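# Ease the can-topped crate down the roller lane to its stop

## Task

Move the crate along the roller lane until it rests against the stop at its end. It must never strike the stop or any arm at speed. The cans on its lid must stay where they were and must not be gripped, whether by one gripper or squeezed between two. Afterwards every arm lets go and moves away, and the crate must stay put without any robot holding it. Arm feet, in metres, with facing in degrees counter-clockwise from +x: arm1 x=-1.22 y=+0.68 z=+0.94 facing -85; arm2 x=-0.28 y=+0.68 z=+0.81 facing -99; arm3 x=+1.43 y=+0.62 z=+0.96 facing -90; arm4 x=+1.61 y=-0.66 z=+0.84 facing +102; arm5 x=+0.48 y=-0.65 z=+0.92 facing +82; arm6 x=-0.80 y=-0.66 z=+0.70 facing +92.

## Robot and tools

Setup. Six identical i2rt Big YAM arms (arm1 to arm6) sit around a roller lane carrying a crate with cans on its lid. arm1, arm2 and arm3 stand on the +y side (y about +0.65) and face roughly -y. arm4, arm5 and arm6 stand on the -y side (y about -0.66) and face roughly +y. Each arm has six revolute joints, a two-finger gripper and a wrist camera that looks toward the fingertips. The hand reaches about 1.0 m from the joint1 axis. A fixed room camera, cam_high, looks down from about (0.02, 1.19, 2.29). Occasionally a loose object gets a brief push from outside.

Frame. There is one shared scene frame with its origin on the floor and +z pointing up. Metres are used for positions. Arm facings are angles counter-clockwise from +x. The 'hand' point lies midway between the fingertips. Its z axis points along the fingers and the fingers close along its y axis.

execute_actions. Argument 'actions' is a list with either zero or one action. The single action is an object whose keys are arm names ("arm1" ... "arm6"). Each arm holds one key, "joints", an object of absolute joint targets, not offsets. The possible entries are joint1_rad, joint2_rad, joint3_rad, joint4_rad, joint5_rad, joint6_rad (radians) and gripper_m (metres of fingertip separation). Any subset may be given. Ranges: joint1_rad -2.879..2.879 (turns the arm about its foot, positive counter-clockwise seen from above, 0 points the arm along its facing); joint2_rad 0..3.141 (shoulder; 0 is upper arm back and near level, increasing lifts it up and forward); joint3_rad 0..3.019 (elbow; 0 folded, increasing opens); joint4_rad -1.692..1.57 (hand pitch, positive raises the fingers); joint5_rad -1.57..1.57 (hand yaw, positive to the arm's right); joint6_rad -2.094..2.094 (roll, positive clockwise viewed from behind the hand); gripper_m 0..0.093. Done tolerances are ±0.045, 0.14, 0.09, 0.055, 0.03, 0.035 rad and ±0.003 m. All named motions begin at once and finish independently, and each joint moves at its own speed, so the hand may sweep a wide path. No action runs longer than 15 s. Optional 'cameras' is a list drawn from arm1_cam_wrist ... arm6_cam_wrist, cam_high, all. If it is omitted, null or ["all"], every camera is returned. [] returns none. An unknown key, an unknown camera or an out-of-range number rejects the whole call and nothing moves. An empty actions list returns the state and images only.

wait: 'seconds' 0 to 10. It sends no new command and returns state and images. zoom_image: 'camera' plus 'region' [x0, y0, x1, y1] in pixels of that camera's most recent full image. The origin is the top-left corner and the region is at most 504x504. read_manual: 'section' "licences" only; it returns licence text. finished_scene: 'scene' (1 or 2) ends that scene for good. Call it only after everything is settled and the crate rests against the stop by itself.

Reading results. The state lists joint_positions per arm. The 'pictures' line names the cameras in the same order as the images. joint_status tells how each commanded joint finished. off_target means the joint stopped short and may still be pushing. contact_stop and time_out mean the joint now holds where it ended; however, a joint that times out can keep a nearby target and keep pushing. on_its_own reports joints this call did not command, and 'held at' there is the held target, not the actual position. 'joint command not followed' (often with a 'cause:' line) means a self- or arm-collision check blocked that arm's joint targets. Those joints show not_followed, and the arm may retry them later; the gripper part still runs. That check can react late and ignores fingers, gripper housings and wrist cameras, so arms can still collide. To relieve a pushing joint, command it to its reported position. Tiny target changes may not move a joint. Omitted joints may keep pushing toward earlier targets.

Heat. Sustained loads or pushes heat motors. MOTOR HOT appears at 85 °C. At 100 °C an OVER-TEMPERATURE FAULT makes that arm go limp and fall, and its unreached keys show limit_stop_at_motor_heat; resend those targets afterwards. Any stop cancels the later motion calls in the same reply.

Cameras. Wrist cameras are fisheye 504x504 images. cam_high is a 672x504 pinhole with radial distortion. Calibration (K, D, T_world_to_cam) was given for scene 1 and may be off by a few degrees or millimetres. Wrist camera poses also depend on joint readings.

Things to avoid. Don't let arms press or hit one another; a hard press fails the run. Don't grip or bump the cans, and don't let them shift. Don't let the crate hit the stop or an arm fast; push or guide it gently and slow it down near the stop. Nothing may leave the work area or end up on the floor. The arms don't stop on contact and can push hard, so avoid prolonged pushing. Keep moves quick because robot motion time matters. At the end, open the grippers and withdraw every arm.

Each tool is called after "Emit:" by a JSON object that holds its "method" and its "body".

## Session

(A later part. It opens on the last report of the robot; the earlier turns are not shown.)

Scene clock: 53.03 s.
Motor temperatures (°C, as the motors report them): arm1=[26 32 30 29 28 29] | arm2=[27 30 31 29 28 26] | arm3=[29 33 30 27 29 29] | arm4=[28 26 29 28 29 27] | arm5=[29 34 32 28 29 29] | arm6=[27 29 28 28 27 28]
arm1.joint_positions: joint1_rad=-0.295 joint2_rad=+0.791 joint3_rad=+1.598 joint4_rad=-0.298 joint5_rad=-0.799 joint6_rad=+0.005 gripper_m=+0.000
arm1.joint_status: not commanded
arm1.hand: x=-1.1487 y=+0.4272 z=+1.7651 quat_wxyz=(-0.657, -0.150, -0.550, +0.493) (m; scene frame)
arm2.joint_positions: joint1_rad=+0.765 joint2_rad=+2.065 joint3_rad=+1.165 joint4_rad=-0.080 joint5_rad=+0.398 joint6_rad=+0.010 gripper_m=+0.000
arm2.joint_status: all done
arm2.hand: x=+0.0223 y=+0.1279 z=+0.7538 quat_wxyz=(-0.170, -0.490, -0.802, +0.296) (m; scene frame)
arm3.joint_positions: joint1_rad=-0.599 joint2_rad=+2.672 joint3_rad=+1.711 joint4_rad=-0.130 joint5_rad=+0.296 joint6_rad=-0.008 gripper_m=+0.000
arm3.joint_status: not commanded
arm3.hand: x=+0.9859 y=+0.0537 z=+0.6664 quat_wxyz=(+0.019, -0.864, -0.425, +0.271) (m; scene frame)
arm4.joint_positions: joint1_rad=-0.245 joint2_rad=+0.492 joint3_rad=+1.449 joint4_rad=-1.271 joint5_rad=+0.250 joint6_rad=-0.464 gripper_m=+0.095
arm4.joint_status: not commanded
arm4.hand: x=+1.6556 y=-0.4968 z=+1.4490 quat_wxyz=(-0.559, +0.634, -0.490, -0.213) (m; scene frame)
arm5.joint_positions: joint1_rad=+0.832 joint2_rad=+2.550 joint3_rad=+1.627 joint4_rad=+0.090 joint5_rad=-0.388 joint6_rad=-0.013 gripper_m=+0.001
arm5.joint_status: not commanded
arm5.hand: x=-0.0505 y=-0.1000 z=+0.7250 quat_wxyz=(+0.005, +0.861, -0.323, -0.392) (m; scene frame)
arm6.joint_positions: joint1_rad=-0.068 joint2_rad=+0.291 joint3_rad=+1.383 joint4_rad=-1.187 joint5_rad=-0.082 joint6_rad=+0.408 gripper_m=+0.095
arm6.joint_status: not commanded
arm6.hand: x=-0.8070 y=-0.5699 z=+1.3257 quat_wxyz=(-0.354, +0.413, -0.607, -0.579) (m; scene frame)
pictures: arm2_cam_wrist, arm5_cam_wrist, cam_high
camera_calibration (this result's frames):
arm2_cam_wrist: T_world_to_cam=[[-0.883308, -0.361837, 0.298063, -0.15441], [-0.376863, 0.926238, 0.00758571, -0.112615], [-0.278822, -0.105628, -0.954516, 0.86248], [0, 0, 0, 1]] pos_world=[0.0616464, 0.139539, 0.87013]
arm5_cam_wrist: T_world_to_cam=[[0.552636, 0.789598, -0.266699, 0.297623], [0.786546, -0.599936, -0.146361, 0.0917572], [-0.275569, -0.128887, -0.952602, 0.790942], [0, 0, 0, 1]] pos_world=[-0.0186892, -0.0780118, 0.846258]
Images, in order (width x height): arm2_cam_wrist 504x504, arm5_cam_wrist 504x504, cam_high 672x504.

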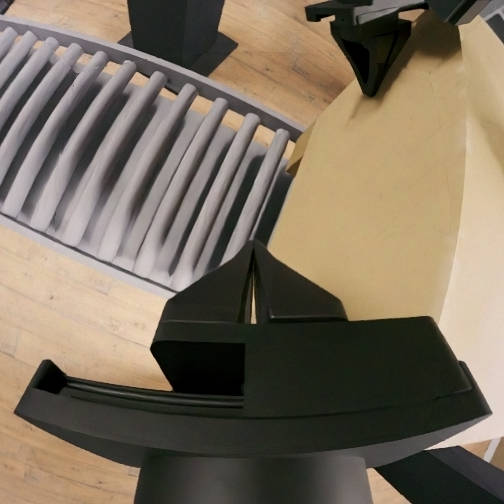

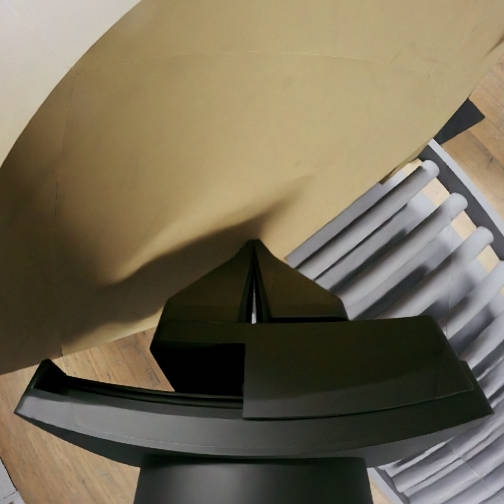

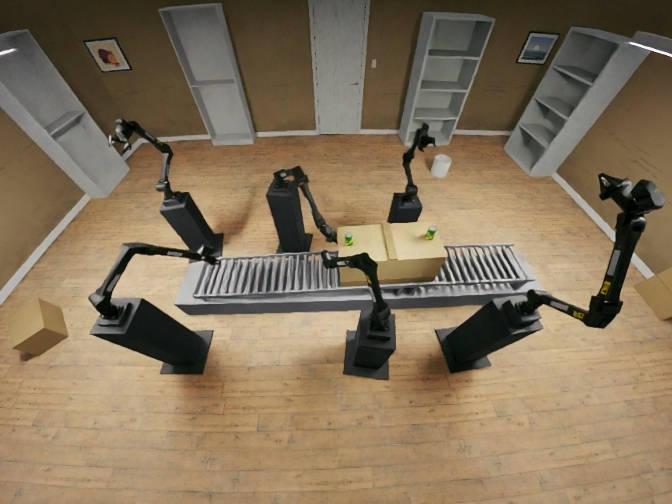

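Emit:
{"method": "execute_actions", "body": {"actions": [{"arm2":{"joints":{"joint1_rad":1.6,"joint2_rad":1.2}},"arm5":{"joints":{"joint1_rad":0.81}}}], "cameras": []}}

Emit:
{"method": "execute_actions", "body": {"actions": [{"arm5":{"joints":{"joint1_rad":0.74,"joint4_rad":0.05}}}], "cameras": []}}

Emit:
{"method": "execute_actions", "body": {"actions": [{"arm5":{"joints":{"joint1_rad":0.67,"joint4_rad":-0.02}}}], "cameras": []}}

Emit:
{"method": "execute_actions", "body": {"actions": [{"arm5":{"joints":{"joint1_rad":0.6,"joint4_rad":-0.09}}}], "cameras": []}}

Emit:
{"method": "execute_actions", "body": {"actions": [{"arm5":{"joints":{"joint1_rad":0.53,"joint4_rad":-0.16}}}], "cameras": []}}

Emit:
{"method": "execute_actions", "body": {"actions": [{"arm5":{"joints":{"joint1_rad":0.46,"joint4_rad":-0.23}}}], "cameras": ["arm5_cam_wrist","cam_high"]}}

Scene clock: 55.37 s.
Motor temperatures (°C, as the motors report them): arm1=[26 32 30 29 28 29] | arm2=[27 30 31 29 28 26] | arm3=[29 33 31 27 29 29] | arm4=[28 26 29 28 29 27] | arm5=[29 34 32 28 29 29] | arm6=[27 29 28 28 27 28]
arm1.joint_positions: joint1_rad=-0.295 joint2_rad=+0.791 joint3_rad=+1.598 joint4_rad=-0.298 joint5_rad=-0.799 joint6_rad=+0.005 gripper_m=+0.000
arm1.joint_status: not commanded
arm1.hand: x=-1.1487 y=+0.4272 z=+1.7651 quat_wxyz=(-0.657, -0.150, -0.550, +0.493) (m; scene frame)
arm2.joint_positions: joint1_rad=+1.592 joint2_rad=+1.193 joint3_rad=+1.149 joint4_rad=-0.084 joint5_rad=+0.397 joint6_rad=+0.010 gripper_m=+0.000
arm2.joint_status: all done
arm2.hand: x=+0.2569 y=+0.5394 z=+1.2782 quat_wxyz=(-0.640, -0.184, -0.723, +0.186) (m; scene frame)
arm3.joint_positions: joint1_rad=-0.599 joint2_rad=+2.672 joint3_rad=+1.711 joint4_rad=-0.130 joint5_rad=+0.296 joint6_rad=-0.008 gripper_m=+0.000
arm3.joint_status: not commanded
arm3.hand: x=+0.9859 y=+0.0537 z=+0.6664 quat_wxyz=(+0.019, -0.864, -0.425, +0.271) (m; scene frame)
arm4.joint_positions: joint1_rad=-0.245 joint2_rad=+0.492 joint3_rad=+1.449 joint4_rad=-1.271 joint5_rad=+0.250 joint6_rad=-0.464 gripper_m=+0.095
arm4.joint_status: not commanded
arm4.hand: x=+1.6556 y=-0.4968 z=+1.4490 quat_wxyz=(-0.559, +0.634, -0.490, -0.213) (m; scene frame)
arm5.joint_positions: joint1_rad=+0.754 joint2_rad=+2.557 joint3_rad=+1.618 joint4_rad=+0.090 joint5_rad=-0.381 joint6_rad=-0.013 gripper_m=+0.000
arm5.joint_status: joint1_rad off_target (ended at +0.754, target +0.810)
arm5.hand: x=-0.0011 y=-0.0646 z=+0.7165 quat_wxyz=(-0.010, +0.849, -0.361, -0.385) (m; scene frame)
arm6.joint_positions: joint1_rad=-0.068 joint2_rad=+0.291 joint3_rad=+1.383 joint4_rad=-1.187 joint5_rad=-0.082 joint6_rad=+0.408 gripper_m=+0.095
arm6.joint_status: not commanded
arm6.hand: x=-0.8070 y=-0.5699 z=+1.3257 quat_wxyz=(-0.354, +0.413, -0.607, -0.579) (m; scene frame)
pictures: none
No camera images: the call's "cameras" was empty. Leave "cameras" out to get every camera's image.

Scene clock: 56.77 s.
Motor temperatures (°C, as the motors report them): arm1=[26 31 30 29 28 29] | arm2=[27 30 31 29 28 26] | arm3=[29 33 31 27 29 29] | arm4=[28 26 29 28 29 27] | arm5=[29 34 32 28 29 29] | arm6=[27 29 28 28 27 28]
arm1.joint_positions: joint1_rad=-0.295 joint2_rad=+0.791 joint3_rad=+1.598 joint4_rad=-0.298 joint5_rad=-0.799 joint6_rad=+0.005 gripper_m=+0.000
arm1.joint_status: not commanded
arm1.hand: x=-1.1487 y=+0.4272 z=+1.7651 quat_wxyz=(-0.657, -0.150, -0.550, +0.493) (m; scene frame)
arm2.joint_positions: joint1_rad=+1.592 joint2_rad=+1.193 joint3_rad=+1.149 joint4_rad=-0.084 joint5_rad=+0.397 joint6_rad=+0.010 gripper_m=+0.000
arm2.joint_status: not commanded
arm2.hand: x=+0.2569 y=+0.5394 z=+1.2782 quat_wxyz=(-0.640, -0.184, -0.723, +0.186) (m; scene frame)
arm3.joint_positions: joint1_rad=-0.599 joint2_rad=+2.672 joint3_rad=+1.711 joint4_rad=-0.130 joint5_rad=+0.296 joint6_rad=-0.008 gripper_m=+0.000
arm3.joint_status: not commanded
arm3.hand: x=+0.9859 y=+0.0537 z=+0.6664 quat_wxyz=(+0.019, -0.864, -0.425, +0.271) (m; scene frame)
arm4.joint_positions: joint1_rad=-0.245 joint2_rad=+0.492 joint3_rad=+1.449 joint4_rad=-1.271 joint5_rad=+0.250 joint6_rad=-0.464 gripper_m=+0.095
arm4.joint_status: not commanded
arm4.hand: x=+1.6556 y=-0.4968 z=+1.4490 quat_wxyz=(-0.559, +0.634, -0.490, -0.213) (m; scene frame)
arm5.joint_positions: joint1_rad=+0.681 joint2_rad=+2.561 joint3_rad=+1.619 joint4_rad=+0.036 joint5_rad=-0.378 joint6_rad=-0.013 gripper_m=+0.000
arm5.joint_status: joint1_rad off_target (ended at +0.681, target +0.740); the others done
arm5.hand: x=+0.0482 y=-0.0401 z=+0.7065 quat_wxyz=(-0.011, +0.842, -0.401, -0.362) (m; scene frame)
arm6.joint_positions: joint1_rad=-0.068 joint2_rad=+0.291 joint3_rad=+1.383 joint4_rad=-1.187 joint5_rad=-0.082 joint6_rad=+0.408 gripper_m=+0.095
arm6.joint_status: not commanded
arm6.hand: x=-0.8070 y=-0.5699 z=+1.3257 quat_wxyz=(-0.354, +0.413, -0.607, -0.579) (m; scene frame)
pictures: none
No camera images: the call's "cameras" was empty. Leave "cameras" out to get every camera's image.

Scene clock: 58.13 s.
Motor temperatures (°C, as the motors report them): arm1=[26 31 30 29 28 29] | arm2=[27 30 32 29 28 26] | arm3=[29 33 31 27 29 29] | arm4=[28 26 29 28 29 27] | arm5=[29 34 32 28 29 29] | arm6=[27 29 28 28 27 28]
arm1.joint_positions: joint1_rad=-0.295 joint2_rad=+0.791 joint3_rad=+1.598 joint4_rad=-0.298 joint5_rad=-0.799 joint6_rad=+0.005 gripper_m=+0.000
arm1.joint_status: not commanded
arm1.hand: x=-1.1487 y=+0.4272 z=+1.7651 quat_wxyz=(-0.657, -0.150, -0.550, +0.493) (m; scene frame)
arm2.joint_positions: joint1_rad=+1.592 joint2_rad=+1.193 joint3_rad=+1.149 joint4_rad=-0.084 joint5_rad=+0.397 joint6_rad=+0.010 gripper_m=+0.000
arm2.joint_status: not commanded
arm2.hand: x=+0.2569 y=+0.5394 z=+1.2782 quat_wxyz=(-0.640, -0.184, -0.723, +0.186) (m; scene frame)
arm3.joint_positions: joint1_rad=-0.599 joint2_rad=+2.672 joint3_rad=+1.711 joint4_rad=-0.130 joint5_rad=+0.296 joint6_rad=-0.008 gripper_m=+0.000
arm3.joint_status: not commanded
arm3.hand: x=+0.9859 y=+0.0537 z=+0.6664 quat_wxyz=(+0.019, -0.864, -0.425, +0.271) (m; scene frame)
arm4.joint_positions: joint1_rad=-0.245 joint2_rad=+0.492 joint3_rad=+1.449 joint4_rad=-1.271 joint5_rad=+0.250 joint6_rad=-0.464 gripper_m=+0.095
arm4.joint_status: not commanded
arm4.hand: x=+1.6556 y=-0.4968 z=+1.4490 quat_wxyz=(-0.559, +0.634, -0.490, -0.213) (m; scene frame)
arm5.joint_positions: joint1_rad=+0.607 joint2_rad=+2.561 joint3_rad=+1.621 joint4_rad=-0.021 joint5_rad=-0.389 joint6_rad=-0.013 gripper_m=+0.000
arm5.joint_status: joint1_rad off_target (ended at +0.608, target +0.670); the others done
arm5.hand: x=+0.0975 y=-0.0197 z=+0.7004 quat_wxyz=(-0.005, +0.831, -0.439, -0.343) (m; scene frame)
arm6.joint_positions: joint1_rad=-0.068 joint2_rad=+0.291 joint3_rad=+1.383 joint4_rad=-1.187 joint5_rad=-0.082 joint6_rad=+0.408 gripper_m=+0.095
arm6.joint_status: not commanded
arm6.hand: x=-0.8070 y=-0.5699 z=+1.3257 quat_wxyz=(-0.354, +0.413, -0.607, -0.579) (m; scene frame)
pictures: none
No camera images: the call's "cameras" was empty. Leave "cameras" out to get every camera's image.

Scene clock: 59.50 s.
Motor temperatures (°C, as the motors report them): arm1=[26 31 30 29 28 29] | arm2=[27 29 32 29 28 26] | arm3=[29 33 31 27 29 29] | arm4=[28 26 29 28 29 27] | arm5=[29 34 33 28 29 29] | arm6=[27 29 28 28 27 28]
arm1.joint_positions: joint1_rad=-0.295 joint2_rad=+0.791 joint3_rad=+1.598 joint4_rad=-0.298 joint5_rad=-0.799 joint6_rad=+0.005 gripper_m=+0.000
arm1.joint_status: not commanded
arm1.hand: x=-1.1487 y=+0.4272 z=+1.7651 quat_wxyz=(-0.657, -0.150, -0.550, +0.493) (m; scene frame)
arm2.joint_positions: joint1_rad=+1.592 joint2_rad=+1.193 joint3_rad=+1.149 joint4_rad=-0.084 joint5_rad=+0.397 joint6_rad=+0.010 gripper_m=+0.000
arm2.joint_status: not commanded
arm2.hand: x=+0.2569 y=+0.5394 z=+1.2782 quat_wxyz=(-0.640, -0.184, -0.723, +0.186) (m; scene frame)
arm3.joint_positions: joint1_rad=-0.599 joint2_rad=+2.672 joint3_rad=+1.711 joint4_rad=-0.130 joint5_rad=+0.296 joint6_rad=-0.008 gripper_m=+0.000
arm3.joint_status: not commanded
arm3.hand: x=+0.9859 y=+0.0537 z=+0.6664 quat_wxyz=(+0.019, -0.864, -0.425, +0.271) (m; scene frame)
arm4.joint_positions: joint1_rad=-0.245 joint2_rad=+0.492 joint3_rad=+1.449 joint4_rad=-1.271 joint5_rad=+0.250 joint6_rad=-0.464 gripper_m=+0.095
arm4.joint_status: not commanded
arm4.hand: x=+1.6556 y=-0.4968 z=+1.4490 quat_wxyz=(-0.559, +0.634, -0.490, -0.213) (m; scene frame)
arm5.joint_positions: joint1_rad=+0.538 joint2_rad=+2.561 joint3_rad=+1.622 joint4_rad=-0.088 joint5_rad=-0.392 joint6_rad=-0.013 gripper_m=+0.000
arm5.joint_status: joint1_rad off_target (ended at +0.538, target +0.600); the others done
arm5.hand: x=+0.1462 y=-0.0065 z=+0.6932 quat_wxyz=(+0.004, +0.819, -0.477, -0.319) (m; scene frame)
arm6.joint_positions: joint1_rad=-0.068 joint2_rad=+0.291 joint3_rad=+1.383 joint4_rad=-1.187 joint5_rad=-0.082 joint6_rad=+0.408 gripper_m=+0.095
arm6.joint_status: not commanded
arm6.hand: x=-0.8070 y=-0.5699 z=+1.3257 quat_wxyz=(-0.354, +0.413, -0.607, -0.579) (m; scene frame)
pictures: none
No camera images: the call's "cameras" was empty. Leave "cameras" out to get every camera's image.

Scene clock: 60.90 s.
Motor temperatures (°C, as the motors report them): arm1=[26 31 30 29 28 29] | arm2=[27 29 32 29 28 26] | arm3=[29 33 31 27 29 29] | arm4=[28 26 29 28 29 27] | arm5=[29 34 33 28 29 29] | arm6=[27 29 28 28 27 28]
arm1.joint_positions: joint1_rad=-0.295 joint2_rad=+0.791 joint3_rad=+1.598 joint4_rad=-0.298 joint5_rad=-0.799 joint6_rad=+0.005 gripper_m=+0.000
arm1.joint_status: not commanded
arm1.hand: x=-1.1487 y=+0.4272 z=+1.7651 quat_wxyz=(-0.657, -0.150, -0.550, +0.493) (m; scene frame)
arm2.joint_positions: joint1_rad=+1.592 joint2_rad=+1.193 joint3_rad=+1.149 joint4_rad=-0.084 joint5_rad=+0.397 joint6_rad=+0.010 gripper_m=+0.000
arm2.joint_status: not commanded
arm2.hand: x=+0.2569 y=+0.5394 z=+1.2782 quat_wxyz=(-0.640, -0.184, -0.723, +0.186) (m; scene frame)
arm3.joint_positions: joint1_rad=-0.599 joint2_rad=+2.672 joint3_rad=+1.711 joint4_rad=-0.130 joint5_rad=+0.296 joint6_rad=-0.008 gripper_m=+0.000
arm3.joint_status: not commanded
arm3.hand: x=+0.9859 y=+0.0537 z=+0.6664 quat_wxyz=(+0.019, -0.864, -0.425, +0.271) (m; scene frame)
arm4.joint_positions: joint1_rad=-0.245 joint2_rad=+0.492 joint3_rad=+1.449 joint4_rad=-1.271 joint5_rad=+0.250 joint6_rad=-0.464 gripper_m=+0.095
arm4.joint_status: not commanded
arm4.hand: x=+1.6556 y=-0.4968 z=+1.4490 quat_wxyz=(-0.559, +0.634, -0.490, -0.213) (m; scene frame)
arm5.joint_positions: joint1_rad=+0.463 joint2_rad=+2.561 joint3_rad=+1.624 joint4_rad=-0.158 joint5_rad=-0.390 joint6_rad=-0.011 gripper_m=+0.000
arm5.joint_status: joint1_rad off_target (ended at +0.463, target +0.530); the others done
arm5.hand: x=+0.2002 y=+0.0047 z=+0.6865 quat_wxyz=(+0.011, +0.803, -0.518, -0.294) (m; scene frame)
arm6.joint_positions: joint1_rad=-0.068 joint2_rad=+0.291 joint3_rad=+1.383 joint4_rad=-1.187 joint5_rad=-0.082 joint6_rad=+0.408 gripper_m=+0.095
arm6.joint_status: not commanded
arm6.hand: x=-0.8070 y=-0.5699 z=+1.3257 quat_wxyz=(-0.354, +0.413, -0.607, -0.579) (m; scene frame)
pictures: none
No camera images: the call's "cameras" was empty. Leave "cameras" out to get every camera's image.

Scene clock: 62.33 s.
Motor temperatures (°C, as the motors report them): arm1=[26 31 30 29 28 29] | arm2=[27 29 33 29 28 26] | arm3=[29 34 31 27 29 29] | arm4=[28 26 29 28 29 27] | arm5=[30 34 33 28 29 29] | arm6=[27 29 29 28 27 28]
arm1.joint_positions: joint1_rad=-0.295 joint2_rad=+0.791 joint3_rad=+1.598 joint4_rad=-0.298 joint5_rad=-0.799 joint6_rad=+0.005 gripper_m=+0.000
arm1.joint_status: not commanded
arm1.hand: x=-1.1487 y=+0.4272 z=+1.7651 quat_wxyz=(-0.657, -0.150, -0.550, +0.493) (m; scene frame)
arm2.joint_positions: joint1_rad=+1.592 joint2_rad=+1.193 joint3_rad=+1.149 joint4_rad=-0.084 joint5_rad=+0.397 joint6_rad=+0.010 gripper_m=+0.000
arm2.joint_status: not commanded
arm2.hand: x=+0.2569 y=+0.5394 z=+1.2782 quat_wxyz=(-0.640, -0.184, -0.723, +0.186) (m; scene frame)
arm3.joint_positions: joint1_rad=-0.599 joint2_rad=+2.672 joint3_rad=+1.711 joint4_rad=-0.130 joint5_rad=+0.296 joint6_rad=-0.008 gripper_m=+0.000
arm3.joint_status: not commanded
arm3.hand: x=+0.9859 y=+0.0537 z=+0.6664 quat_wxyz=(+0.019, -0.864, -0.425, +0.271) (m; scene frame)
arm4.joint_positions: joint1_rad=-0.245 joint2_rad=+0.492 joint3_rad=+1.449 joint4_rad=-1.271 joint5_rad=+0.250 joint6_rad=-0.464 gripper_m=+0.095
arm4.joint_status: not commanded
arm4.hand: x=+1.6556 y=-0.4968 z=+1.4490 quat_wxyz=(-0.559, +0.634, -0.490, -0.213) (m; scene frame)
arm5.joint_positions: joint1_rad=+0.393 joint2_rad=+2.561 joint3_rad=+1.626 joint4_rad=-0.227 joint5_rad=-0.388 joint6_rad=-0.009 gripper_m=+0.000
arm5.joint_status: joint1_rad off_target (ended at +0.394, target +0.460); the others done
arm5.hand: x=+0.2498 y=+0.0095 z=+0.6806 quat_wxyz=(+0.021, +0.786, -0.556, -0.269) (m; scene frame)
arm6.joint_positions: joint1_rad=-0.068 joint2_rad=+0.291 joint3_rad=+1.383 joint4_rad=-1.187 joint5_rad=-0.082 joint6_rad=+0.408 gripper_m=+0.095
arm6.joint_status: not commanded
arm6.hand: x=-0.8070 y=-0.5699 z=+1.3257 quat_wxyz=(-0.354, +0.413, -0.607, -0.579) (m; scene frame)
pictures: arm5_cam_wrist, cam_high
camera_calibration (this result's frames):
arm5_cam_wrist: T_world_to_cam=[[0.862779, 0.377842, -0.335928, 0.00685934], [0.449938, -0.876861, 0.169327, -0.213421], [-0.230583, -0.297238, -0.926543, 0.818152], [0, 0, 0, 1]] pos_world=[0.27876, 0.0534537, 0.796495]
Images, in order (width x height): arm5_cam_wrist 504x504, cam_high 672x504.

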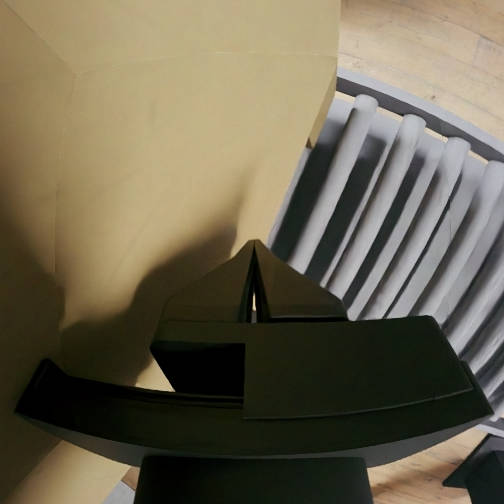

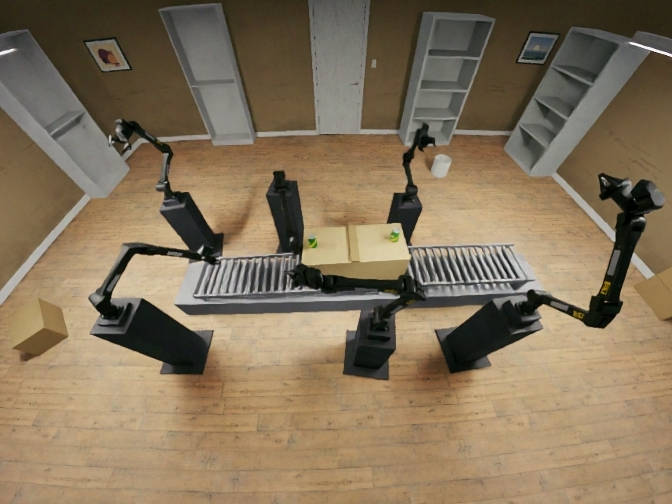

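Emit:
{"method": "execute_actions", "body": {"actions": [{"arm5":{"joints":{"joint1_rad":0.38,"joint3_rad":1.62}},"arm3":{"joints":{"joint1_rad":-0.83,"joint2_rad":2.8,"joint3_rad":1.87,"joint4_rad":0.36,"joint5_rad":0.2}}}], "cameras": []}}

Emit:
{"method": "execute_actions", "body": {"actions": [{"arm5":{"joints":{"joint1_rad":0.3,"joint3_rad":1.58}}}], "cameras": []}}

Emit:
{"method": "execute_actions", "body": {"actions": [{"arm5":{"joints":{"joint1_rad":0.22,"joint3_rad":1.55}}}], "cameras": []}}

Emit:
{"method": "execute_actions", "body": {"actions": [{"arm5":{"joints":{"joint1_rad":0.14}}}], "cameras": []}}

Emit:
{"method": "execute_actions", "body": {"actions": [{"arm5":{"joints":{"joint1_rad":0.06}}}], "cameras": []}}

Emit:
{"method": "execute_actions", "body": {"actions": [{"arm5":{"joints":{"joint1_rad":-0.02}}}], "cameras": []}}

Emit:
{"method": "execute_actions", "body": {"actions": [{"arm5":{"joints":{"joint1_rad":-0.1}}}], "cameras": ["arm3_cam_wrist","arm5_cam_wrist","cam_high"]}}

Scene clock: 64.73 s.
Motor temperatures (°C, as the motors report them): arm1=[26 31 30 29 28 29] | arm2=[27 29 33 29 28 26] | arm3=[29 34 31 27 29 29] | arm4=[28 26 30 28 29 27] | arm5=[30 34 33 28 29 29] | arm6=[27 29 29 28 27 28]
arm1.joint_positions: joint1_rad=-0.295 joint2_rad=+0.791 joint3_rad=+1.598 joint4_rad=-0.298 joint5_rad=-0.799 joint6_rad=+0.005 gripper_m=+0.000
arm1.joint_status: not commanded
arm1.hand: x=-1.1487 y=+0.4272 z=+1.7651 quat_wxyz=(-0.657, -0.150, -0.550, +0.493) (m; scene frame)
arm2.joint_positions: joint1_rad=+1.592 joint2_rad=+1.193 joint3_rad=+1.149 joint4_rad=-0.084 joint5_rad=+0.397 joint6_rad=+0.010 gripper_m=+0.000
arm2.joint_status: not commanded
arm2.hand: x=+0.2569 y=+0.5394 z=+1.2782 quat_wxyz=(-0.640, -0.184, -0.723, +0.186) (m; scene frame)
arm3.joint_positions: joint1_rad=-0.825 joint2_rad=+2.792 joint3_rad=+1.840 joint4_rad=+0.344 joint5_rad=+0.201 joint6_rad=-0.006 gripper_m=+0.000
arm3.joint_status: all done
arm3.hand: x=+0.8057 y=+0.0857 z=+0.6957 quat_wxyz=(-0.083, -0.838, -0.284, +0.458) (m; scene frame)
arm4.joint_positions: joint1_rad=-0.245 joint2_rad=+0.492 joint3_rad=+1.449 joint4_rad=-1.271 joint5_rad=+0.250 joint6_rad=-0.464 gripper_m=+0.095
arm4.joint_status: not commanded
arm4.hand: x=+1.6556 y=-0.4968 z=+1.4490 quat_wxyz=(-0.559, +0.634, -0.490, -0.213) (m; scene frame)
arm5.joint_positions: joint1_rad=+0.303 joint2_rad=+2.561 joint3_rad=+1.601 joint4_rad=-0.227 joint5_rad=-0.386 joint6_rad=-0.008 gripper_m=+0.000
arm5.joint_status: joint1_rad off_target (ended at +0.303, target +0.380); the others done
arm5.hand: x=+0.3125 y=+0.0152 z=+0.6737 quat_wxyz=(+0.016, +0.760, -0.595, -0.261) (m; scene frame)
arm6.joint_positions: joint1_rad=-0.068 joint2_rad=+0.291 joint3_rad=+1.383 joint4_rad=-1.187 joint5_rad=-0.082 joint6_rad=+0.408 gripper_m=+0.095
arm6.joint_status: not commanded
arm6.hand: x=-0.8070 y=-0.5699 z=+1.3257 quat_wxyz=(-0.354, +0.413, -0.607, -0.579) (m; scene frame)
pictures: none
No camera images: the call's "cameras" was empty. Leave "cameras" out to get every camera's image.

Scene clock: 66.20 s.
Motor temperatures (°C, as the motors report them): arm1=[26 31 30 29 28 29] | arm2=[27 29 33 29 28 26] | arm3=[29 34 31 27 29 29] | arm4=[28 26 30 28 29 27] | arm5=[30 34 32 28 29 29] | arm6=[27 29 29 28 27 28]
arm1.joint_positions: joint1_rad=-0.295 joint2_rad=+0.791 joint3_rad=+1.598 joint4_rad=-0.298 joint5_rad=-0.799 joint6_rad=+0.005 gripper_m=+0.000
arm1.joint_status: not commanded
arm1.hand: x=-1.1487 y=+0.4272 z=+1.7651 quat_wxyz=(-0.657, -0.150, -0.550, +0.493) (m; scene frame)
arm2.joint_positions: joint1_rad=+1.592 joint2_rad=+1.193 joint3_rad=+1.149 joint4_rad=-0.084 joint5_rad=+0.397 joint6_rad=+0.010 gripper_m=+0.000
arm2.joint_status: not commanded
arm2.hand: x=+0.2569 y=+0.5394 z=+1.2782 quat_wxyz=(-0.640, -0.184, -0.723, +0.186) (m; scene frame)
arm3.joint_positions: joint1_rad=-0.825 joint2_rad=+2.792 joint3_rad=+1.840 joint4_rad=+0.344 joint5_rad=+0.201 joint6_rad=-0.006 gripper_m=+0.000
arm3.joint_status: not commanded
arm3.hand: x=+0.8057 y=+0.0857 z=+0.6957 quat_wxyz=(-0.083, -0.838, -0.284, +0.458) (m; scene frame)
arm4.joint_positions: joint1_rad=-0.245 joint2_rad=+0.492 joint3_rad=+1.449 joint4_rad=-1.271 joint5_rad=+0.250 joint6_rad=-0.464 gripper_m=+0.095
arm4.joint_status: not commanded
arm4.hand: x=+1.6556 y=-0.4968 z=+1.4490 quat_wxyz=(-0.559, +0.634, -0.490, -0.213) (m; scene frame)
arm5.joint_positions: joint1_rad=+0.227 joint2_rad=+2.561 joint3_rad=+1.567 joint4_rad=-0.227 joint5_rad=-0.386 joint6_rad=-0.003 gripper_m=+0.000
arm5.joint_status: joint1_rad off_target (ended at +0.227, target +0.300); the others done
arm5.hand: x=+0.3652 y=+0.0077 z=+0.6639 quat_wxyz=(+0.018, +0.735, -0.630, -0.250) (m; scene frame)
arm6.joint_positions: joint1_rad=-0.068 joint2_rad=+0.291 joint3_rad=+1.383 joint4_rad=-1.187 joint5_rad=-0.082 joint6_rad=+0.408 gripper_m=+0.095
arm6.joint_status: not commanded
arm6.hand: x=-0.8070 y=-0.5699 z=+1.3257 quat_wxyz=(-0.354, +0.413, -0.607, -0.579) (m; scene frame)
pictures: none
No camera images: the call's "cameras" was empty. Leave "cameras" out to get every camera's image.

Scene clock: 67.63 s.
Motor temperatures (°C, as the motors report them): arm1=[26 30 30 29 28 29] | arm2=[27 29 33 29 28 26] | arm3=[29 34 31 27 29 29] | arm4=[28 26 30 28 29 27] | arm5=[30 34 32 28 29 29] | arm6=[27 29 29 28 27 28]
arm1.joint_positions: joint1_rad=-0.295 joint2_rad=+0.791 joint3_rad=+1.598 joint4_rad=-0.298 joint5_rad=-0.799 joint6_rad=+0.005 gripper_m=+0.000
arm1.joint_status: not commanded
arm1.hand: x=-1.1487 y=+0.4272 z=+1.7651 quat_wxyz=(-0.657, -0.150, -0.550, +0.493) (m; scene frame)
arm2.joint_positions: joint1_rad=+1.592 joint2_rad=+1.193 joint3_rad=+1.149 joint4_rad=-0.084 joint5_rad=+0.397 joint6_rad=+0.010 gripper_m=+0.000
arm2.joint_status: not commanded
arm2.hand: x=+0.2569 y=+0.5394 z=+1.2782 quat_wxyz=(-0.640, -0.184, -0.723, +0.186) (m; scene frame)
arm3.joint_positions: joint1_rad=-0.825 joint2_rad=+2.792 joint3_rad=+1.840 joint4_rad=+0.344 joint5_rad=+0.201 joint6_rad=-0.006 gripper_m=+0.000
arm3.joint_status: not commanded
arm3.hand: x=+0.8057 y=+0.0857 z=+0.6957 quat_wxyz=(-0.083, -0.838, -0.284, +0.458) (m; scene frame)
arm4.joint_positions: joint1_rad=-0.245 joint2_rad=+0.492 joint3_rad=+1.449 joint4_rad=-1.271 joint5_rad=+0.250 joint6_rad=-0.464 gripper_m=+0.095
arm4.joint_status: not commanded
arm4.hand: x=+1.6556 y=-0.4968 z=+1.4490 quat_wxyz=(-0.559, +0.634, -0.490, -0.213) (m; scene frame)
arm5.joint_positions: joint1_rad=+0.147 joint2_rad=+2.561 joint3_rad=+1.542 joint4_rad=-0.227 joint5_rad=-0.383 joint6_rad=-0.013 gripper_m=+0.000
arm5.joint_status: joint1_rad off_target (ended at +0.147, target +0.220); the others done
arm5.hand: x=+0.4185 y=+0.0017 z=+0.6575 quat_wxyz=(+0.014, +0.712, -0.659, -0.242) (m; scene frame)
arm6.joint_positions: joint1_rad=-0.068 joint2_rad=+0.291 joint3_rad=+1.383 joint4_rad=-1.187 joint5_rad=-0.082 joint6_rad=+0.408 gripper_m=+0.095
arm6.joint_status: not commanded
arm6.hand: x=-0.8070 y=-0.5699 z=+1.3257 quat_wxyz=(-0.354, +0.413, -0.607, -0.579) (m; scene frame)
pictures: none
No camera images: the call's "cameras" was empty. Leave "cameras" out to get every camera's image.

Scene clock: 69.07 s.
Motor temperatures (°C, as the motors report them): arm1=[26 30 30 29 28 29] | arm2=[27 29 34 29 28 26] | arm3=[29 34 31 27 29 29] | arm4=[28 26 30 28 29 27] | arm5=[30 34 32 28 29 29] | arm6=[27 29 29 28 27 28]
arm1.joint_positions: joint1_rad=-0.295 joint2_rad=+0.791 joint3_rad=+1.598 joint4_rad=-0.298 joint5_rad=-0.799 joint6_rad=+0.005 gripper_m=+0.000
arm1.joint_status: not commanded
arm1.hand: x=-1.1487 y=+0.4272 z=+1.7651 quat_wxyz=(-0.657, -0.150, -0.550, +0.493) (m; scene frame)
arm2.joint_positions: joint1_rad=+1.592 joint2_rad=+1.193 joint3_rad=+1.149 joint4_rad=-0.084 joint5_rad=+0.397 joint6_rad=+0.010 gripper_m=+0.000
arm2.joint_status: not commanded
arm2.hand: x=+0.2569 y=+0.5394 z=+1.2782 quat_wxyz=(-0.640, -0.184, -0.723, +0.186) (m; scene frame)
arm3.joint_positions: joint1_rad=-0.825 joint2_rad=+2.792 joint3_rad=+1.840 joint4_rad=+0.344 joint5_rad=+0.201 joint6_rad=-0.006 gripper_m=+0.000
arm3.joint_status: not commanded
arm3.hand: x=+0.8057 y=+0.0857 z=+0.6957 quat_wxyz=(-0.083, -0.838, -0.284, +0.458) (m; scene frame)
arm4.joint_positions: joint1_rad=-0.245 joint2_rad=+0.492 joint3_rad=+1.449 joint4_rad=-1.271 joint5_rad=+0.250 joint6_rad=-0.464 gripper_m=+0.095
arm4.joint_status: not commanded
arm4.hand: x=+1.6556 y=-0.4968 z=+1.4490 quat_wxyz=(-0.559, +0.634, -0.490, -0.213) (m; scene frame)
arm5.joint_positions: joint1_rad=+0.072 joint2_rad=+2.561 joint3_rad=+1.541 joint4_rad=-0.227 joint5_rad=-0.378 joint6_rad=-0.020 gripper_m=+0.000
arm5.joint_status: joint1_rad off_target (ended at +0.072, target +0.140)
arm5.hand: x=+0.4680 y=+0.0038 z=+0.6574 quat_wxyz=(+0.003, +0.690, -0.683, -0.241) (m; scene frame)
arm6.joint_positions: joint1_rad=-0.068 joint2_rad=+0.291 joint3_rad=+1.383 joint4_rad=-1.187 joint5_rad=-0.082 joint6_rad=+0.408 gripper_m=+0.095
arm6.joint_status: not commanded
arm6.hand: x=-0.8070 y=-0.5699 z=+1.3257 quat_wxyz=(-0.354, +0.413, -0.607, -0.579) (m; scene frame)
pictures: none
No camera images: the call's "cameras" was empty. Leave "cameras" out to get every camera's image.

Scene clock: 70.50 s.
Motor temperatures (°C, as the motors report them): arm1=[26 30 30 29 28 29] | arm2=[27 29 34 29 28 26] | arm3=[29 34 31 27 29 29] | arm4=[28 26 30 28 29 27] | arm5=[30 34 32 28 29 29] | arm6=[27 29 29 28 27 28]
arm1.joint_positions: joint1_rad=-0.295 joint2_rad=+0.791 joint3_rad=+1.598 joint4_rad=-0.298 joint5_rad=-0.799 joint6_rad=+0.005 gripper_m=+0.000
arm1.joint_status: not commanded
arm1.hand: x=-1.1487 y=+0.4272 z=+1.7651 quat_wxyz=(-0.657, -0.150, -0.550, +0.493) (m; scene frame)
arm2.joint_positions: joint1_rad=+1.592 joint2_rad=+1.193 joint3_rad=+1.149 joint4_rad=-0.084 joint5_rad=+0.397 joint6_rad=+0.010 gripper_m=+0.000
arm2.joint_status: not commanded
arm2.hand: x=+0.2569 y=+0.5394 z=+1.2782 quat_wxyz=(-0.640, -0.184, -0.723, +0.186) (m; scene frame)
arm3.joint_positions: joint1_rad=-0.825 joint2_rad=+2.792 joint3_rad=+1.840 joint4_rad=+0.344 joint5_rad=+0.201 joint6_rad=-0.006 gripper_m=+0.000
arm3.joint_status: not commanded
arm3.hand: x=+0.8057 y=+0.0857 z=+0.6957 quat_wxyz=(-0.083, -0.838, -0.284, +0.458) (m; scene frame)
arm4.joint_positions: joint1_rad=-0.245 joint2_rad=+0.492 joint3_rad=+1.449 joint4_rad=-1.271 joint5_rad=+0.250 joint6_rad=-0.464 gripper_m=+0.095
arm4.joint_status: not commanded
arm4.hand: x=+1.6556 y=-0.4968 z=+1.4490 quat_wxyz=(-0.559, +0.634, -0.490, -0.213) (m; scene frame)
arm5.joint_positions: joint1_rad=-0.012 joint2_rad=+2.561 joint3_rad=+1.541 joint4_rad=-0.227 joint5_rad=-0.373 joint6_rad=-0.020 gripper_m=+0.000
arm5.joint_status: joint1_rad off_target (ended at -0.012, target +0.060)
arm5.hand: x=+0.5237 y=+0.0026 z=+0.6577 quat_wxyz=(-0.009, +0.660, -0.712, -0.239) (m; scene frame)
arm6.joint_positions: joint1_rad=-0.068 joint2_rad=+0.291 joint3_rad=+1.383 joint4_rad=-1.187 joint5_rad=-0.082 joint6_rad=+0.408 gripper_m=+0.095
arm6.joint_status: not commanded
arm6.hand: x=-0.8070 y=-0.5699 z=+1.3257 quat_wxyz=(-0.354, +0.413, -0.607, -0.579) (m; scene frame)
pictures: none
No camera images: the call's "cameras" was empty. Leave "cameras" out to get every camera's image.

Scene clock: 71.93 s.
Motor temperatures (°C, as the motors report them): arm1=[26 30 30 29 28 29] | arm2=[27 29 34 29 28 26] | arm3=[29 34 31 27 29 29] | arm4=[28 26 30 28 29 27] | arm5=[30 34 32 28 29 29] | arm6=[27 29 29 28 27 28]
arm1.joint_positions: joint1_rad=-0.295 joint2_rad=+0.791 joint3_rad=+1.598 joint4_rad=-0.298 joint5_rad=-0.799 joint6_rad=+0.005 gripper_m=+0.000
arm1.joint_status: not commanded
arm1.hand: x=-1.1487 y=+0.4272 z=+1.7651 quat_wxyz=(-0.657, -0.150, -0.550, +0.493) (m; scene frame)
arm2.joint_positions: joint1_rad=+1.592 joint2_rad=+1.193 joint3_rad=+1.149 joint4_rad=-0.084 joint5_rad=+0.397 joint6_rad=+0.010 gripper_m=+0.000
arm2.joint_status: not commanded
arm2.hand: x=+0.2569 y=+0.5394 z=+1.2782 quat_wxyz=(-0.640, -0.184, -0.723, +0.186) (m; scene frame)
arm3.joint_positions: joint1_rad=-0.825 joint2_rad=+2.792 joint3_rad=+1.840 joint4_rad=+0.344 joint5_rad=+0.201 joint6_rad=-0.006 gripper_m=+0.000
arm3.joint_status: not commanded
arm3.hand: x=+0.8057 y=+0.0857 z=+0.6957 quat_wxyz=(-0.083, -0.838, -0.284, +0.458) (m; scene frame)
arm4.joint_positions: joint1_rad=-0.245 joint2_rad=+0.492 joint3_rad=+1.449 joint4_rad=-1.271 joint5_rad=+0.250 joint6_rad=-0.464 gripper_m=+0.095
arm4.joint_status: not commanded
arm4.hand: x=+1.6556 y=-0.4968 z=+1.4490 quat_wxyz=(-0.559, +0.634, -0.490, -0.213) (m; scene frame)
arm5.joint_positions: joint1_rad=-0.086 joint2_rad=+2.561 joint3_rad=+1.542 joint4_rad=-0.227 joint5_rad=-0.376 joint6_rad=-0.020 gripper_m=+0.000
arm5.joint_status: joint1_rad off_target (ended at -0.086, target -0.020)
arm5.hand: x=+0.5720 y=-0.0015 z=+0.6588 quat_wxyz=(-0.018, +0.633, -0.736, -0.240) (m; scene frame)
arm6.joint_positions: joint1_rad=-0.068 joint2_rad=+0.291 joint3_rad=+1.383 joint4_rad=-1.187 joint5_rad=-0.082 joint6_rad=+0.408 gripper_m=+0.095
arm6.joint_status: not commanded
arm6.hand: x=-0.8070 y=-0.5699 z=+1.3257 quat_wxyz=(-0.354, +0.413, -0.607, -0.579) (m; scene frame)
pictures: none
No camera images: the call's "cameras" was empty. Leave "cameras" out to get every camera's image.

Scene clock: 73.33 s.
Motor temperatures (°C, as the motors report them): arm1=[26 30 30 29 28 29] | arm2=[27 29 34 29 28 26] | arm3=[29 34 31 27 29 29] | arm4=[28 26 30 28 29 27] | arm5=[30 34 32 28 29 29] | arm6=[27 29 29 28 27 28]
arm1.joint_positions: joint1_rad=-0.295 joint2_rad=+0.791 joint3_rad=+1.598 joint4_rad=-0.298 joint5_rad=-0.799 joint6_rad=+0.005 gripper_m=+0.000
arm1.joint_status: not commanded
arm1.hand: x=-1.1487 y=+0.4272 z=+1.7651 quat_wxyz=(-0.657, -0.150, -0.550, +0.493) (m; scene frame)
arm2.joint_positions: joint1_rad=+1.592 joint2_rad=+1.193 joint3_rad=+1.149 joint4_rad=-0.084 joint5_rad=+0.397 joint6_rad=+0.010 gripper_m=+0.000
arm2.joint_status: not commanded
arm2.hand: x=+0.2569 y=+0.5394 z=+1.2782 quat_wxyz=(-0.640, -0.184, -0.723, +0.186) (m; scene frame)
arm3.joint_positions: joint1_rad=-0.825 joint2_rad=+2.792 joint3_rad=+1.840 joint4_rad=+0.344 joint5_rad=+0.201 joint6_rad=-0.006 gripper_m=+0.000
arm3.joint_status: not commanded
arm3.hand: x=+0.8057 y=+0.0857 z=+0.6957 quat_wxyz=(-0.083, -0.838, -0.284, +0.458) (m; scene frame)
arm4.joint_positions: joint1_rad=-0.245 joint2_rad=+0.492 joint3_rad=+1.449 joint4_rad=-1.271 joint5_rad=+0.250 joint6_rad=-0.464 gripper_m=+0.095
arm4.joint_status: not commanded
arm4.hand: x=+1.6556 y=-0.4968 z=+1.4490 quat_wxyz=(-0.559, +0.634, -0.490, -0.213) (m; scene frame)
arm5.joint_positions: joint1_rad=-0.168 joint2_rad=+2.561 joint3_rad=+1.547 joint4_rad=-0.227 joint5_rad=-0.375 joint6_rad=-0.019 gripper_m=+0.000
arm5.joint_status: joint1_rad off_target (ended at -0.168, target -0.100)
arm5.hand: x=+0.6251 y=-0.0085 z=+0.6607 quat_wxyz=(-0.030, +0.603, -0.760, -0.241) (m; scene frame)
arm6.joint_positions: joint1_rad=-0.068 joint2_rad=+0.291 joint3_rad=+1.383 joint4_rad=-1.187 joint5_rad=-0.082 joint6_rad=+0.408 gripper_m=+0.095
arm6.joint_status: not commanded
arm6.hand: x=-0.8070 y=-0.5699 z=+1.3257 quat_wxyz=(-0.354, +0.413, -0.607, -0.579) (m; scene frame)
pictures: arm3_cam_wrist, arm5_cam_wrist, cam_high
camera_calibration (this result's frames):
arm3_cam_wrist: T_world_to_cam=[[-0.564859, 0.816736, 0.117801, 0.308538], [0.755111, 0.569167, -0.325355, -0.424945], [-0.332777, -0.0948274, -0.938225, 1.05062], [0, 0, 0, 1]] pos_world=[0.844783, 0.0894984, 0.811113]
arm5_cam_wrist: T_world_to_cam=[[0.929181, -0.159582, -0.3334, -0.364517], [-0.0808658, -0.967913, 0.237919, -0.109038], [-0.36067, -0.194109, -0.912271, 0.953599], [0, 0, 0, 1]] pos_world=[0.673819, 0.0213933, 0.774353]
Images, in order (width x height): arm3_cam_wrist 504x504, arm5_cam_wrist 504x504, cam_high 672x504.

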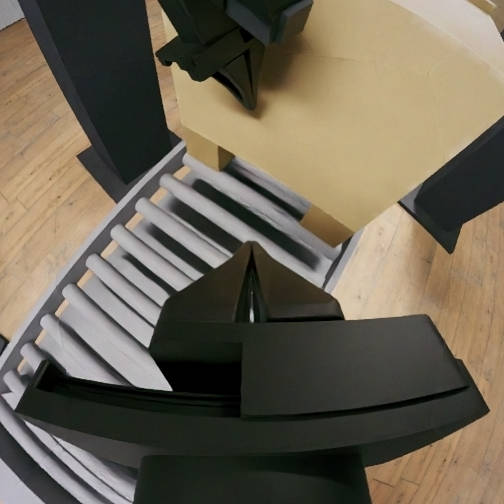

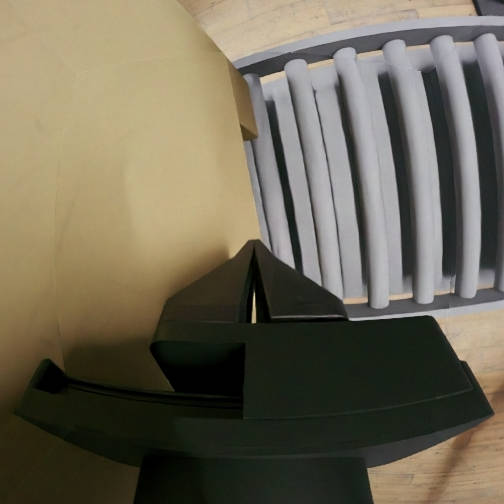

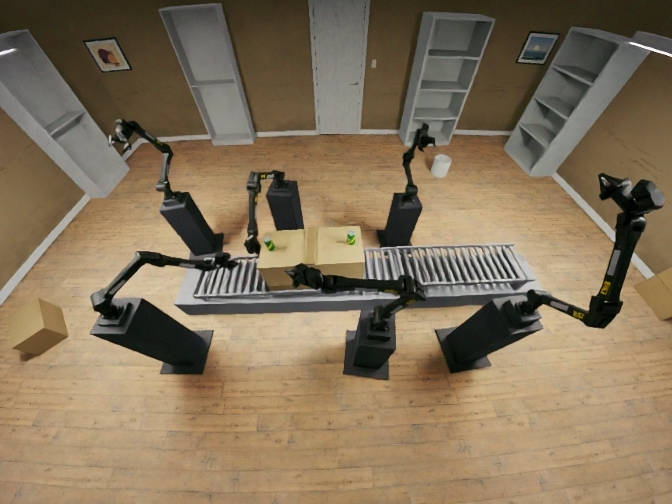

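Emit:
{"method": "execute_actions", "body": {"actions": [{"arm5":{"joints":{"joint1_rad":-0.18}},"arm3":{"joints":{"joint1_rad":-0.88,"joint2_rad":2.86,"joint3_rad":1.93}}}], "cameras": []}}

Emit:
{"method": "execute_actions", "body": {"actions": [{"arm5":{"joints":{"joint1_rad":-0.26}}}], "cameras": []}}

Emit:
{"method": "execute_actions", "body": {"actions": [{"arm5":{"joints":{"joint1_rad":-0.34}}}], "cameras": []}}

Emit:
{"method": "execute_actions", "body": {"actions": [{"arm5":{"joints":{"joint1_rad":-0.41}}}], "cameras": ["arm3_cam_wrist","arm5_cam_wrist","cam_high"]}}

Scene clock: 75.07 s.
Motor temperatures (°C, as the motors report them): arm1=[26 30 30 29 28 29] | arm2=[27 29 34 29 28 26] | arm3=[29 34 32 27 29 29] | arm4=[28 27 30 28 29 27] | arm5=[30 34 32 28 30 29] | arm6=[27 29 29 28 27 28]
arm1.joint_positions: joint1_rad=-0.295 joint2_rad=+0.791 joint3_rad=+1.598 joint4_rad=-0.298 joint5_rad=-0.799 joint6_rad=+0.005 gripper_m=+0.000
arm1.joint_status: not commanded
arm1.hand: x=-1.1487 y=+0.4272 z=+1.7651 quat_wxyz=(-0.657, -0.150, -0.550, +0.493) (m; scene frame)
arm2.joint_positions: joint1_rad=+1.592 joint2_rad=+1.193 joint3_rad=+1.149 joint4_rad=-0.084 joint5_rad=+0.397 joint6_rad=+0.010 gripper_m=+0.000
arm2.joint_status: not commanded
arm2.hand: x=+0.2569 y=+0.5394 z=+1.2782 quat_wxyz=(-0.640, -0.184, -0.723, +0.186) (m; scene frame)
arm3.joint_positions: joint1_rad=-0.886 joint2_rad=+2.843 joint3_rad=+1.899 joint4_rad=+0.346 joint5_rad=+0.201 joint6_rad=-0.006 gripper_m=+0.000
arm3.joint_status: all done
arm3.hand: x=+0.7686 y=+0.1210 z=+0.6800 quat_wxyz=(-0.071, -0.844, -0.257, +0.465) (m; scene frame)
arm4.joint_positions: joint1_rad=-0.245 joint2_rad=+0.492 joint3_rad=+1.449 joint4_rad=-1.271 joint5_rad=+0.250 joint6_rad=-0.464 gripper_m=+0.095
arm4.joint_status: not commanded
arm4.hand: x=+1.6556 y=-0.4968 z=+1.4490 quat_wxyz=(-0.559, +0.634, -0.490, -0.213) (m; scene frame)
arm5.joint_positions: joint1_rad=-0.244 joint2_rad=+2.561 joint3_rad=+1.553 joint4_rad=-0.227 joint5_rad=-0.377 joint6_rad=-0.016 gripper_m=+0.000
arm5.joint_status: joint1_rad off_target (ended at -0.244, target -0.180)
arm5.hand: x=+0.6743 y=-0.0184 z=+0.6630 quat_wxyz=(-0.041, +0.572, -0.783, -0.242) (m; scene frame)
arm6.joint_positions: joint1_rad=-0.068 joint2_rad=+0.291 joint3_rad=+1.383 joint4_rad=-1.187 joint5_rad=-0.082 joint6_rad=+0.408 gripper_m=+0.095
arm6.joint_status: not commanded
arm6.hand: x=-0.8070 y=-0.5699 z=+1.3257 quat_wxyz=(-0.354, +0.413, -0.607, -0.579) (m; scene frame)
pictures: none
No camera images: the call's "cameras" was empty. Leave "cameras" out to get every camera's image.

Scene clock: 76.43 s.
Motor temperatures (°C, as the motors report them): arm1=[26 30 30 29 28 29] | arm2=[27 28 35 29 28 26] | arm3=[29 34 32 27 29 29] | arm4=[28 27 30 28 29 27] | arm5=[30 34 32 28 30 29] | arm6=[27 29 29 28 27 28]
arm1.joint_positions: joint1_rad=-0.295 joint2_rad=+0.791 joint3_rad=+1.598 joint4_rad=-0.298 joint5_rad=-0.799 joint6_rad=+0.005 gripper_m=+0.000
arm1.joint_status: not commanded
arm1.hand: x=-1.1487 y=+0.4272 z=+1.7651 quat_wxyz=(-0.657, -0.150, -0.550, +0.493) (m; scene frame)
arm2.joint_positions: joint1_rad=+1.592 joint2_rad=+1.193 joint3_rad=+1.149 joint4_rad=-0.084 joint5_rad=+0.397 joint6_rad=+0.010 gripper_m=+0.000
arm2.joint_status: not commanded
arm2.hand: x=+0.2569 y=+0.5394 z=+1.2782 quat_wxyz=(-0.640, -0.184, -0.723, +0.186) (m; scene frame)
arm3.joint_positions: joint1_rad=-0.886 joint2_rad=+2.843 joint3_rad=+1.899 joint4_rad=+0.346 joint5_rad=+0.201 joint6_rad=-0.006 gripper_m=+0.000
arm3.joint_status: not commanded
arm3.hand: x=+0.7686 y=+0.1210 z=+0.6800 quat_wxyz=(-0.071, -0.844, -0.257, +0.465) (m; scene frame)
arm4.joint_positions: joint1_rad=-0.245 joint2_rad=+0.492 joint3_rad=+1.449 joint4_rad=-1.271 joint5_rad=+0.250 joint6_rad=-0.464 gripper_m=+0.095
arm4.joint_status: not commanded
arm4.hand: x=+1.6556 y=-0.4968 z=+1.4490 quat_wxyz=(-0.559, +0.634, -0.490, -0.213) (m; scene frame)
arm5.joint_positions: joint1_rad=-0.323 joint2_rad=+2.561 joint3_rad=+1.559 joint4_rad=-0.225 joint5_rad=-0.377 joint6_rad=-0.012 gripper_m=+0.000
arm5.joint_status: joint1_rad off_target (ended at -0.323, target -0.260)
arm5.hand: x=+0.7249 y=-0.0321 z=+0.6654 quat_wxyz=(-0.054, +0.540, -0.804, -0.243) (m; scene frame)
arm6.joint_positions: joint1_rad=-0.068 joint2_rad=+0.291 joint3_rad=+1.383 joint4_rad=-1.187 joint5_rad=-0.082 joint6_rad=+0.408 gripper_m=+0.095
arm6.joint_status: not commanded
arm6.hand: x=-0.8070 y=-0.5699 z=+1.3257 quat_wxyz=(-0.354, +0.413, -0.607, -0.579) (m; scene frame)
pictures: none
No camera images: the call's "cameras" was empty. Leave "cameras" out to get every camera's image.

Scene clock: 77.77 s.
Motor temperatures (°C, as the motors report them): arm1=[26 30 30 29 28 29] | arm2=[27 28 35 29 28 26] | arm3=[29 34 32 27 29 29] | arm4=[28 27 30 28 29 27] | arm5=[30 34 32 28 30 29] | arm6=[27 29 29 28 27 28]
arm1.joint_positions: joint1_rad=-0.295 joint2_rad=+0.791 joint3_rad=+1.598 joint4_rad=-0.298 joint5_rad=-0.799 joint6_rad=+0.005 gripper_m=+0.000
arm1.joint_status: not commanded
arm1.hand: x=-1.1487 y=+0.4272 z=+1.7651 quat_wxyz=(-0.657, -0.150, -0.550, +0.493) (m; scene frame)
arm2.joint_positions: joint1_rad=+1.592 joint2_rad=+1.193 joint3_rad=+1.149 joint4_rad=-0.084 joint5_rad=+0.397 joint6_rad=+0.010 gripper_m=+0.000
arm2.joint_status: not commanded
arm2.hand: x=+0.2569 y=+0.5394 z=+1.2782 quat_wxyz=(-0.640, -0.184, -0.723, +0.186) (m; scene frame)
arm3.joint_positions: joint1_rad=-0.886 joint2_rad=+2.843 joint3_rad=+1.899 joint4_rad=+0.346 joint5_rad=+0.201 joint6_rad=-0.006 gripper_m=+0.000
arm3.joint_status: not commanded
arm3.hand: x=+0.7686 y=+0.1210 z=+0.6800 quat_wxyz=(-0.071, -0.844, -0.257, +0.465) (m; scene frame)
arm4.joint_positions: joint1_rad=-0.245 joint2_rad=+0.492 joint3_rad=+1.449 joint4_rad=-1.271 joint5_rad=+0.250 joint6_rad=-0.464 gripper_m=+0.095
arm4.joint_status: not commanded
arm4.hand: x=+1.6556 y=-0.4968 z=+1.4490 quat_wxyz=(-0.559, +0.634, -0.490, -0.213) (m; scene frame)
arm5.joint_positions: joint1_rad=-0.399 joint2_rad=+2.561 joint3_rad=+1.564 joint4_rad=-0.222 joint5_rad=-0.378 joint6_rad=-0.009 gripper_m=+0.000
arm5.joint_status: joint1_rad off_target (ended at -0.399, target -0.340)
arm5.hand: x=+0.7731 y=-0.0495 z=+0.6677 quat_wxyz=(-0.066, +0.507, -0.824, -0.243) (m; scene frame)
arm6.joint_positions: joint1_rad=-0.068 joint2_rad=+0.291 joint3_rad=+1.383 joint4_rad=-1.187 joint5_rad=-0.082 joint6_rad=+0.408 gripper_m=+0.095
arm6.joint_status: not commanded
arm6.hand: x=-0.8070 y=-0.5699 z=+1.3257 quat_wxyz=(-0.354, +0.413, -0.607, -0.579) (m; scene frame)
pictures: none
No camera images: the call's "cameras" was empty. Leave "cameras" out to get every camera's image.

Scene clock: 78.97 s.
Motor temperatures (°C, as the motors report them): arm1=[26 30 30 29 28 29] | arm2=[27 28 35 29 28 26] | arm3=[29 34 32 27 29 29] | arm4=[28 27 30 28 29 27] | arm5=[30 34 32 28 30 29] | arm6=[27 29 29 28 27 28]
arm1.joint_positions: joint1_rad=-0.295 joint2_rad=+0.791 joint3_rad=+1.598 joint4_rad=-0.298 joint5_rad=-0.799 joint6_rad=+0.005 gripper_m=+0.000
arm1.joint_status: not commanded
arm1.hand: x=-1.1487 y=+0.4272 z=+1.7651 quat_wxyz=(-0.657, -0.150, -0.550, +0.493) (m; scene frame)
arm2.joint_positions: joint1_rad=+1.592 joint2_rad=+1.193 joint3_rad=+1.149 joint4_rad=-0.084 joint5_rad=+0.397 joint6_rad=+0.010 gripper_m=+0.000
arm2.joint_status: not commanded
arm2.hand: x=+0.2569 y=+0.5394 z=+1.2782 quat_wxyz=(-0.640, -0.184, -0.723, +0.186) (m; scene frame)
arm3.joint_positions: joint1_rad=-0.878 joint2_rad=+2.847 joint3_rad=+1.899 joint4_rad=+0.346 joint5_rad=+0.198 joint6_rad=-0.006 gripper_m=+0.000
arm3.joint_status: not commanded
arm3.hand: x=+0.7743 y=+0.1160 z=+0.6769 quat_wxyz=(-0.073, -0.844, -0.262, +0.463) (m; scene frame)
arm4.joint_positions: joint1_rad=-0.245 joint2_rad=+0.492 joint3_rad=+1.449 joint4_rad=-1.271 joint5_rad=+0.250 joint6_rad=-0.464 gripper_m=+0.095
arm4.joint_status: not commanded
arm4.hand: x=+1.6556 y=-0.4968 z=+1.4490 quat_wxyz=(-0.559, +0.634, -0.490, -0.213) (m; scene frame)
arm5.joint_positions: joint1_rad=-0.454 joint2_rad=+2.561 joint3_rad=+1.563 joint4_rad=-0.222 joint5_rad=-0.384 joint6_rad=-0.005 gripper_m=+0.000
arm5.joint_status: all done
arm5.hand: x=+0.8045 y=-0.0663 z=+0.6682 quat_wxyz=(-0.070, +0.483, -0.838, -0.244) (m; scene frame)
arm6.joint_positions: joint1_rad=-0.068 joint2_rad=+0.291 joint3_rad=+1.383 joint4_rad=-1.187 joint5_rad=-0.082 joint6_rad=+0.408 gripper_m=+0.095
arm6.joint_status: not commanded
arm6.hand: x=-0.8070 y=-0.5699 z=+1.3257 quat_wxyz=(-0.354, +0.413, -0.607, -0.579) (m; scene frame)
pictures: arm3_cam_wrist, arm5_cam_wrist, cam_high
camera_calibration (this result's frames):
arm3_cam_wrist: T_world_to_cam=[[-0.522089, 0.845028, 0.115547, 0.233377], [0.781737, 0.528294, -0.331349, -0.436442], [-0.341042, -0.0826659, -0.936406, 1.02923], [0, 0, 0, 1]] pos_world=[0.814037, 0.118442, 0.792197]
arm5_cam_wrist: T_world_to_cam=[[0.842035, -0.415053, -0.344541, -0.47737], [-0.358747, -0.907878, 0.216927, 0.089309], [-0.402837, -0.0590569, -0.913364, 1.05756], [0, 0, 0, 1]] pos_world=[0.860026, -0.0545957, 0.782093]
Images, in order (width x height): arm3_cam_wrist 504x504, arm5_cam_wrist 504x504, cam_high 672x504.

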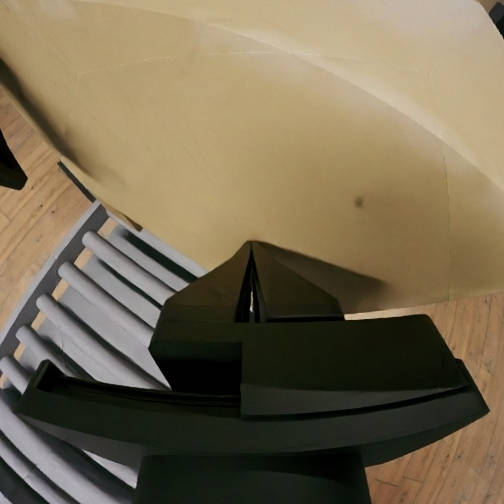

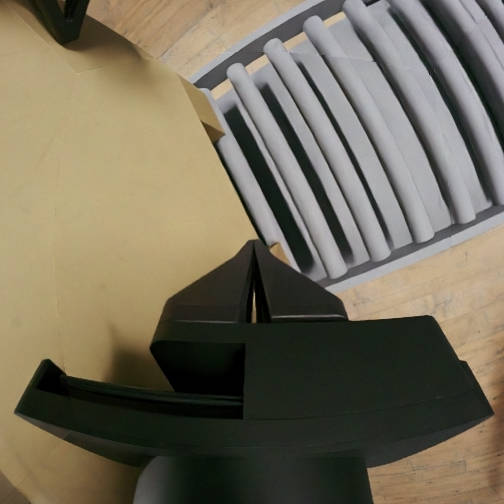

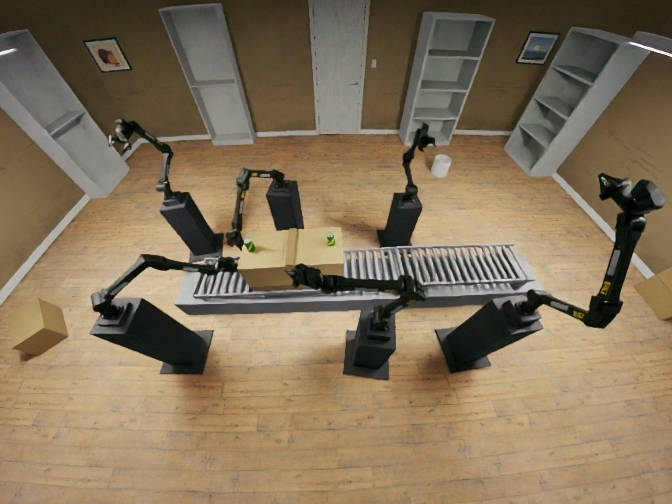

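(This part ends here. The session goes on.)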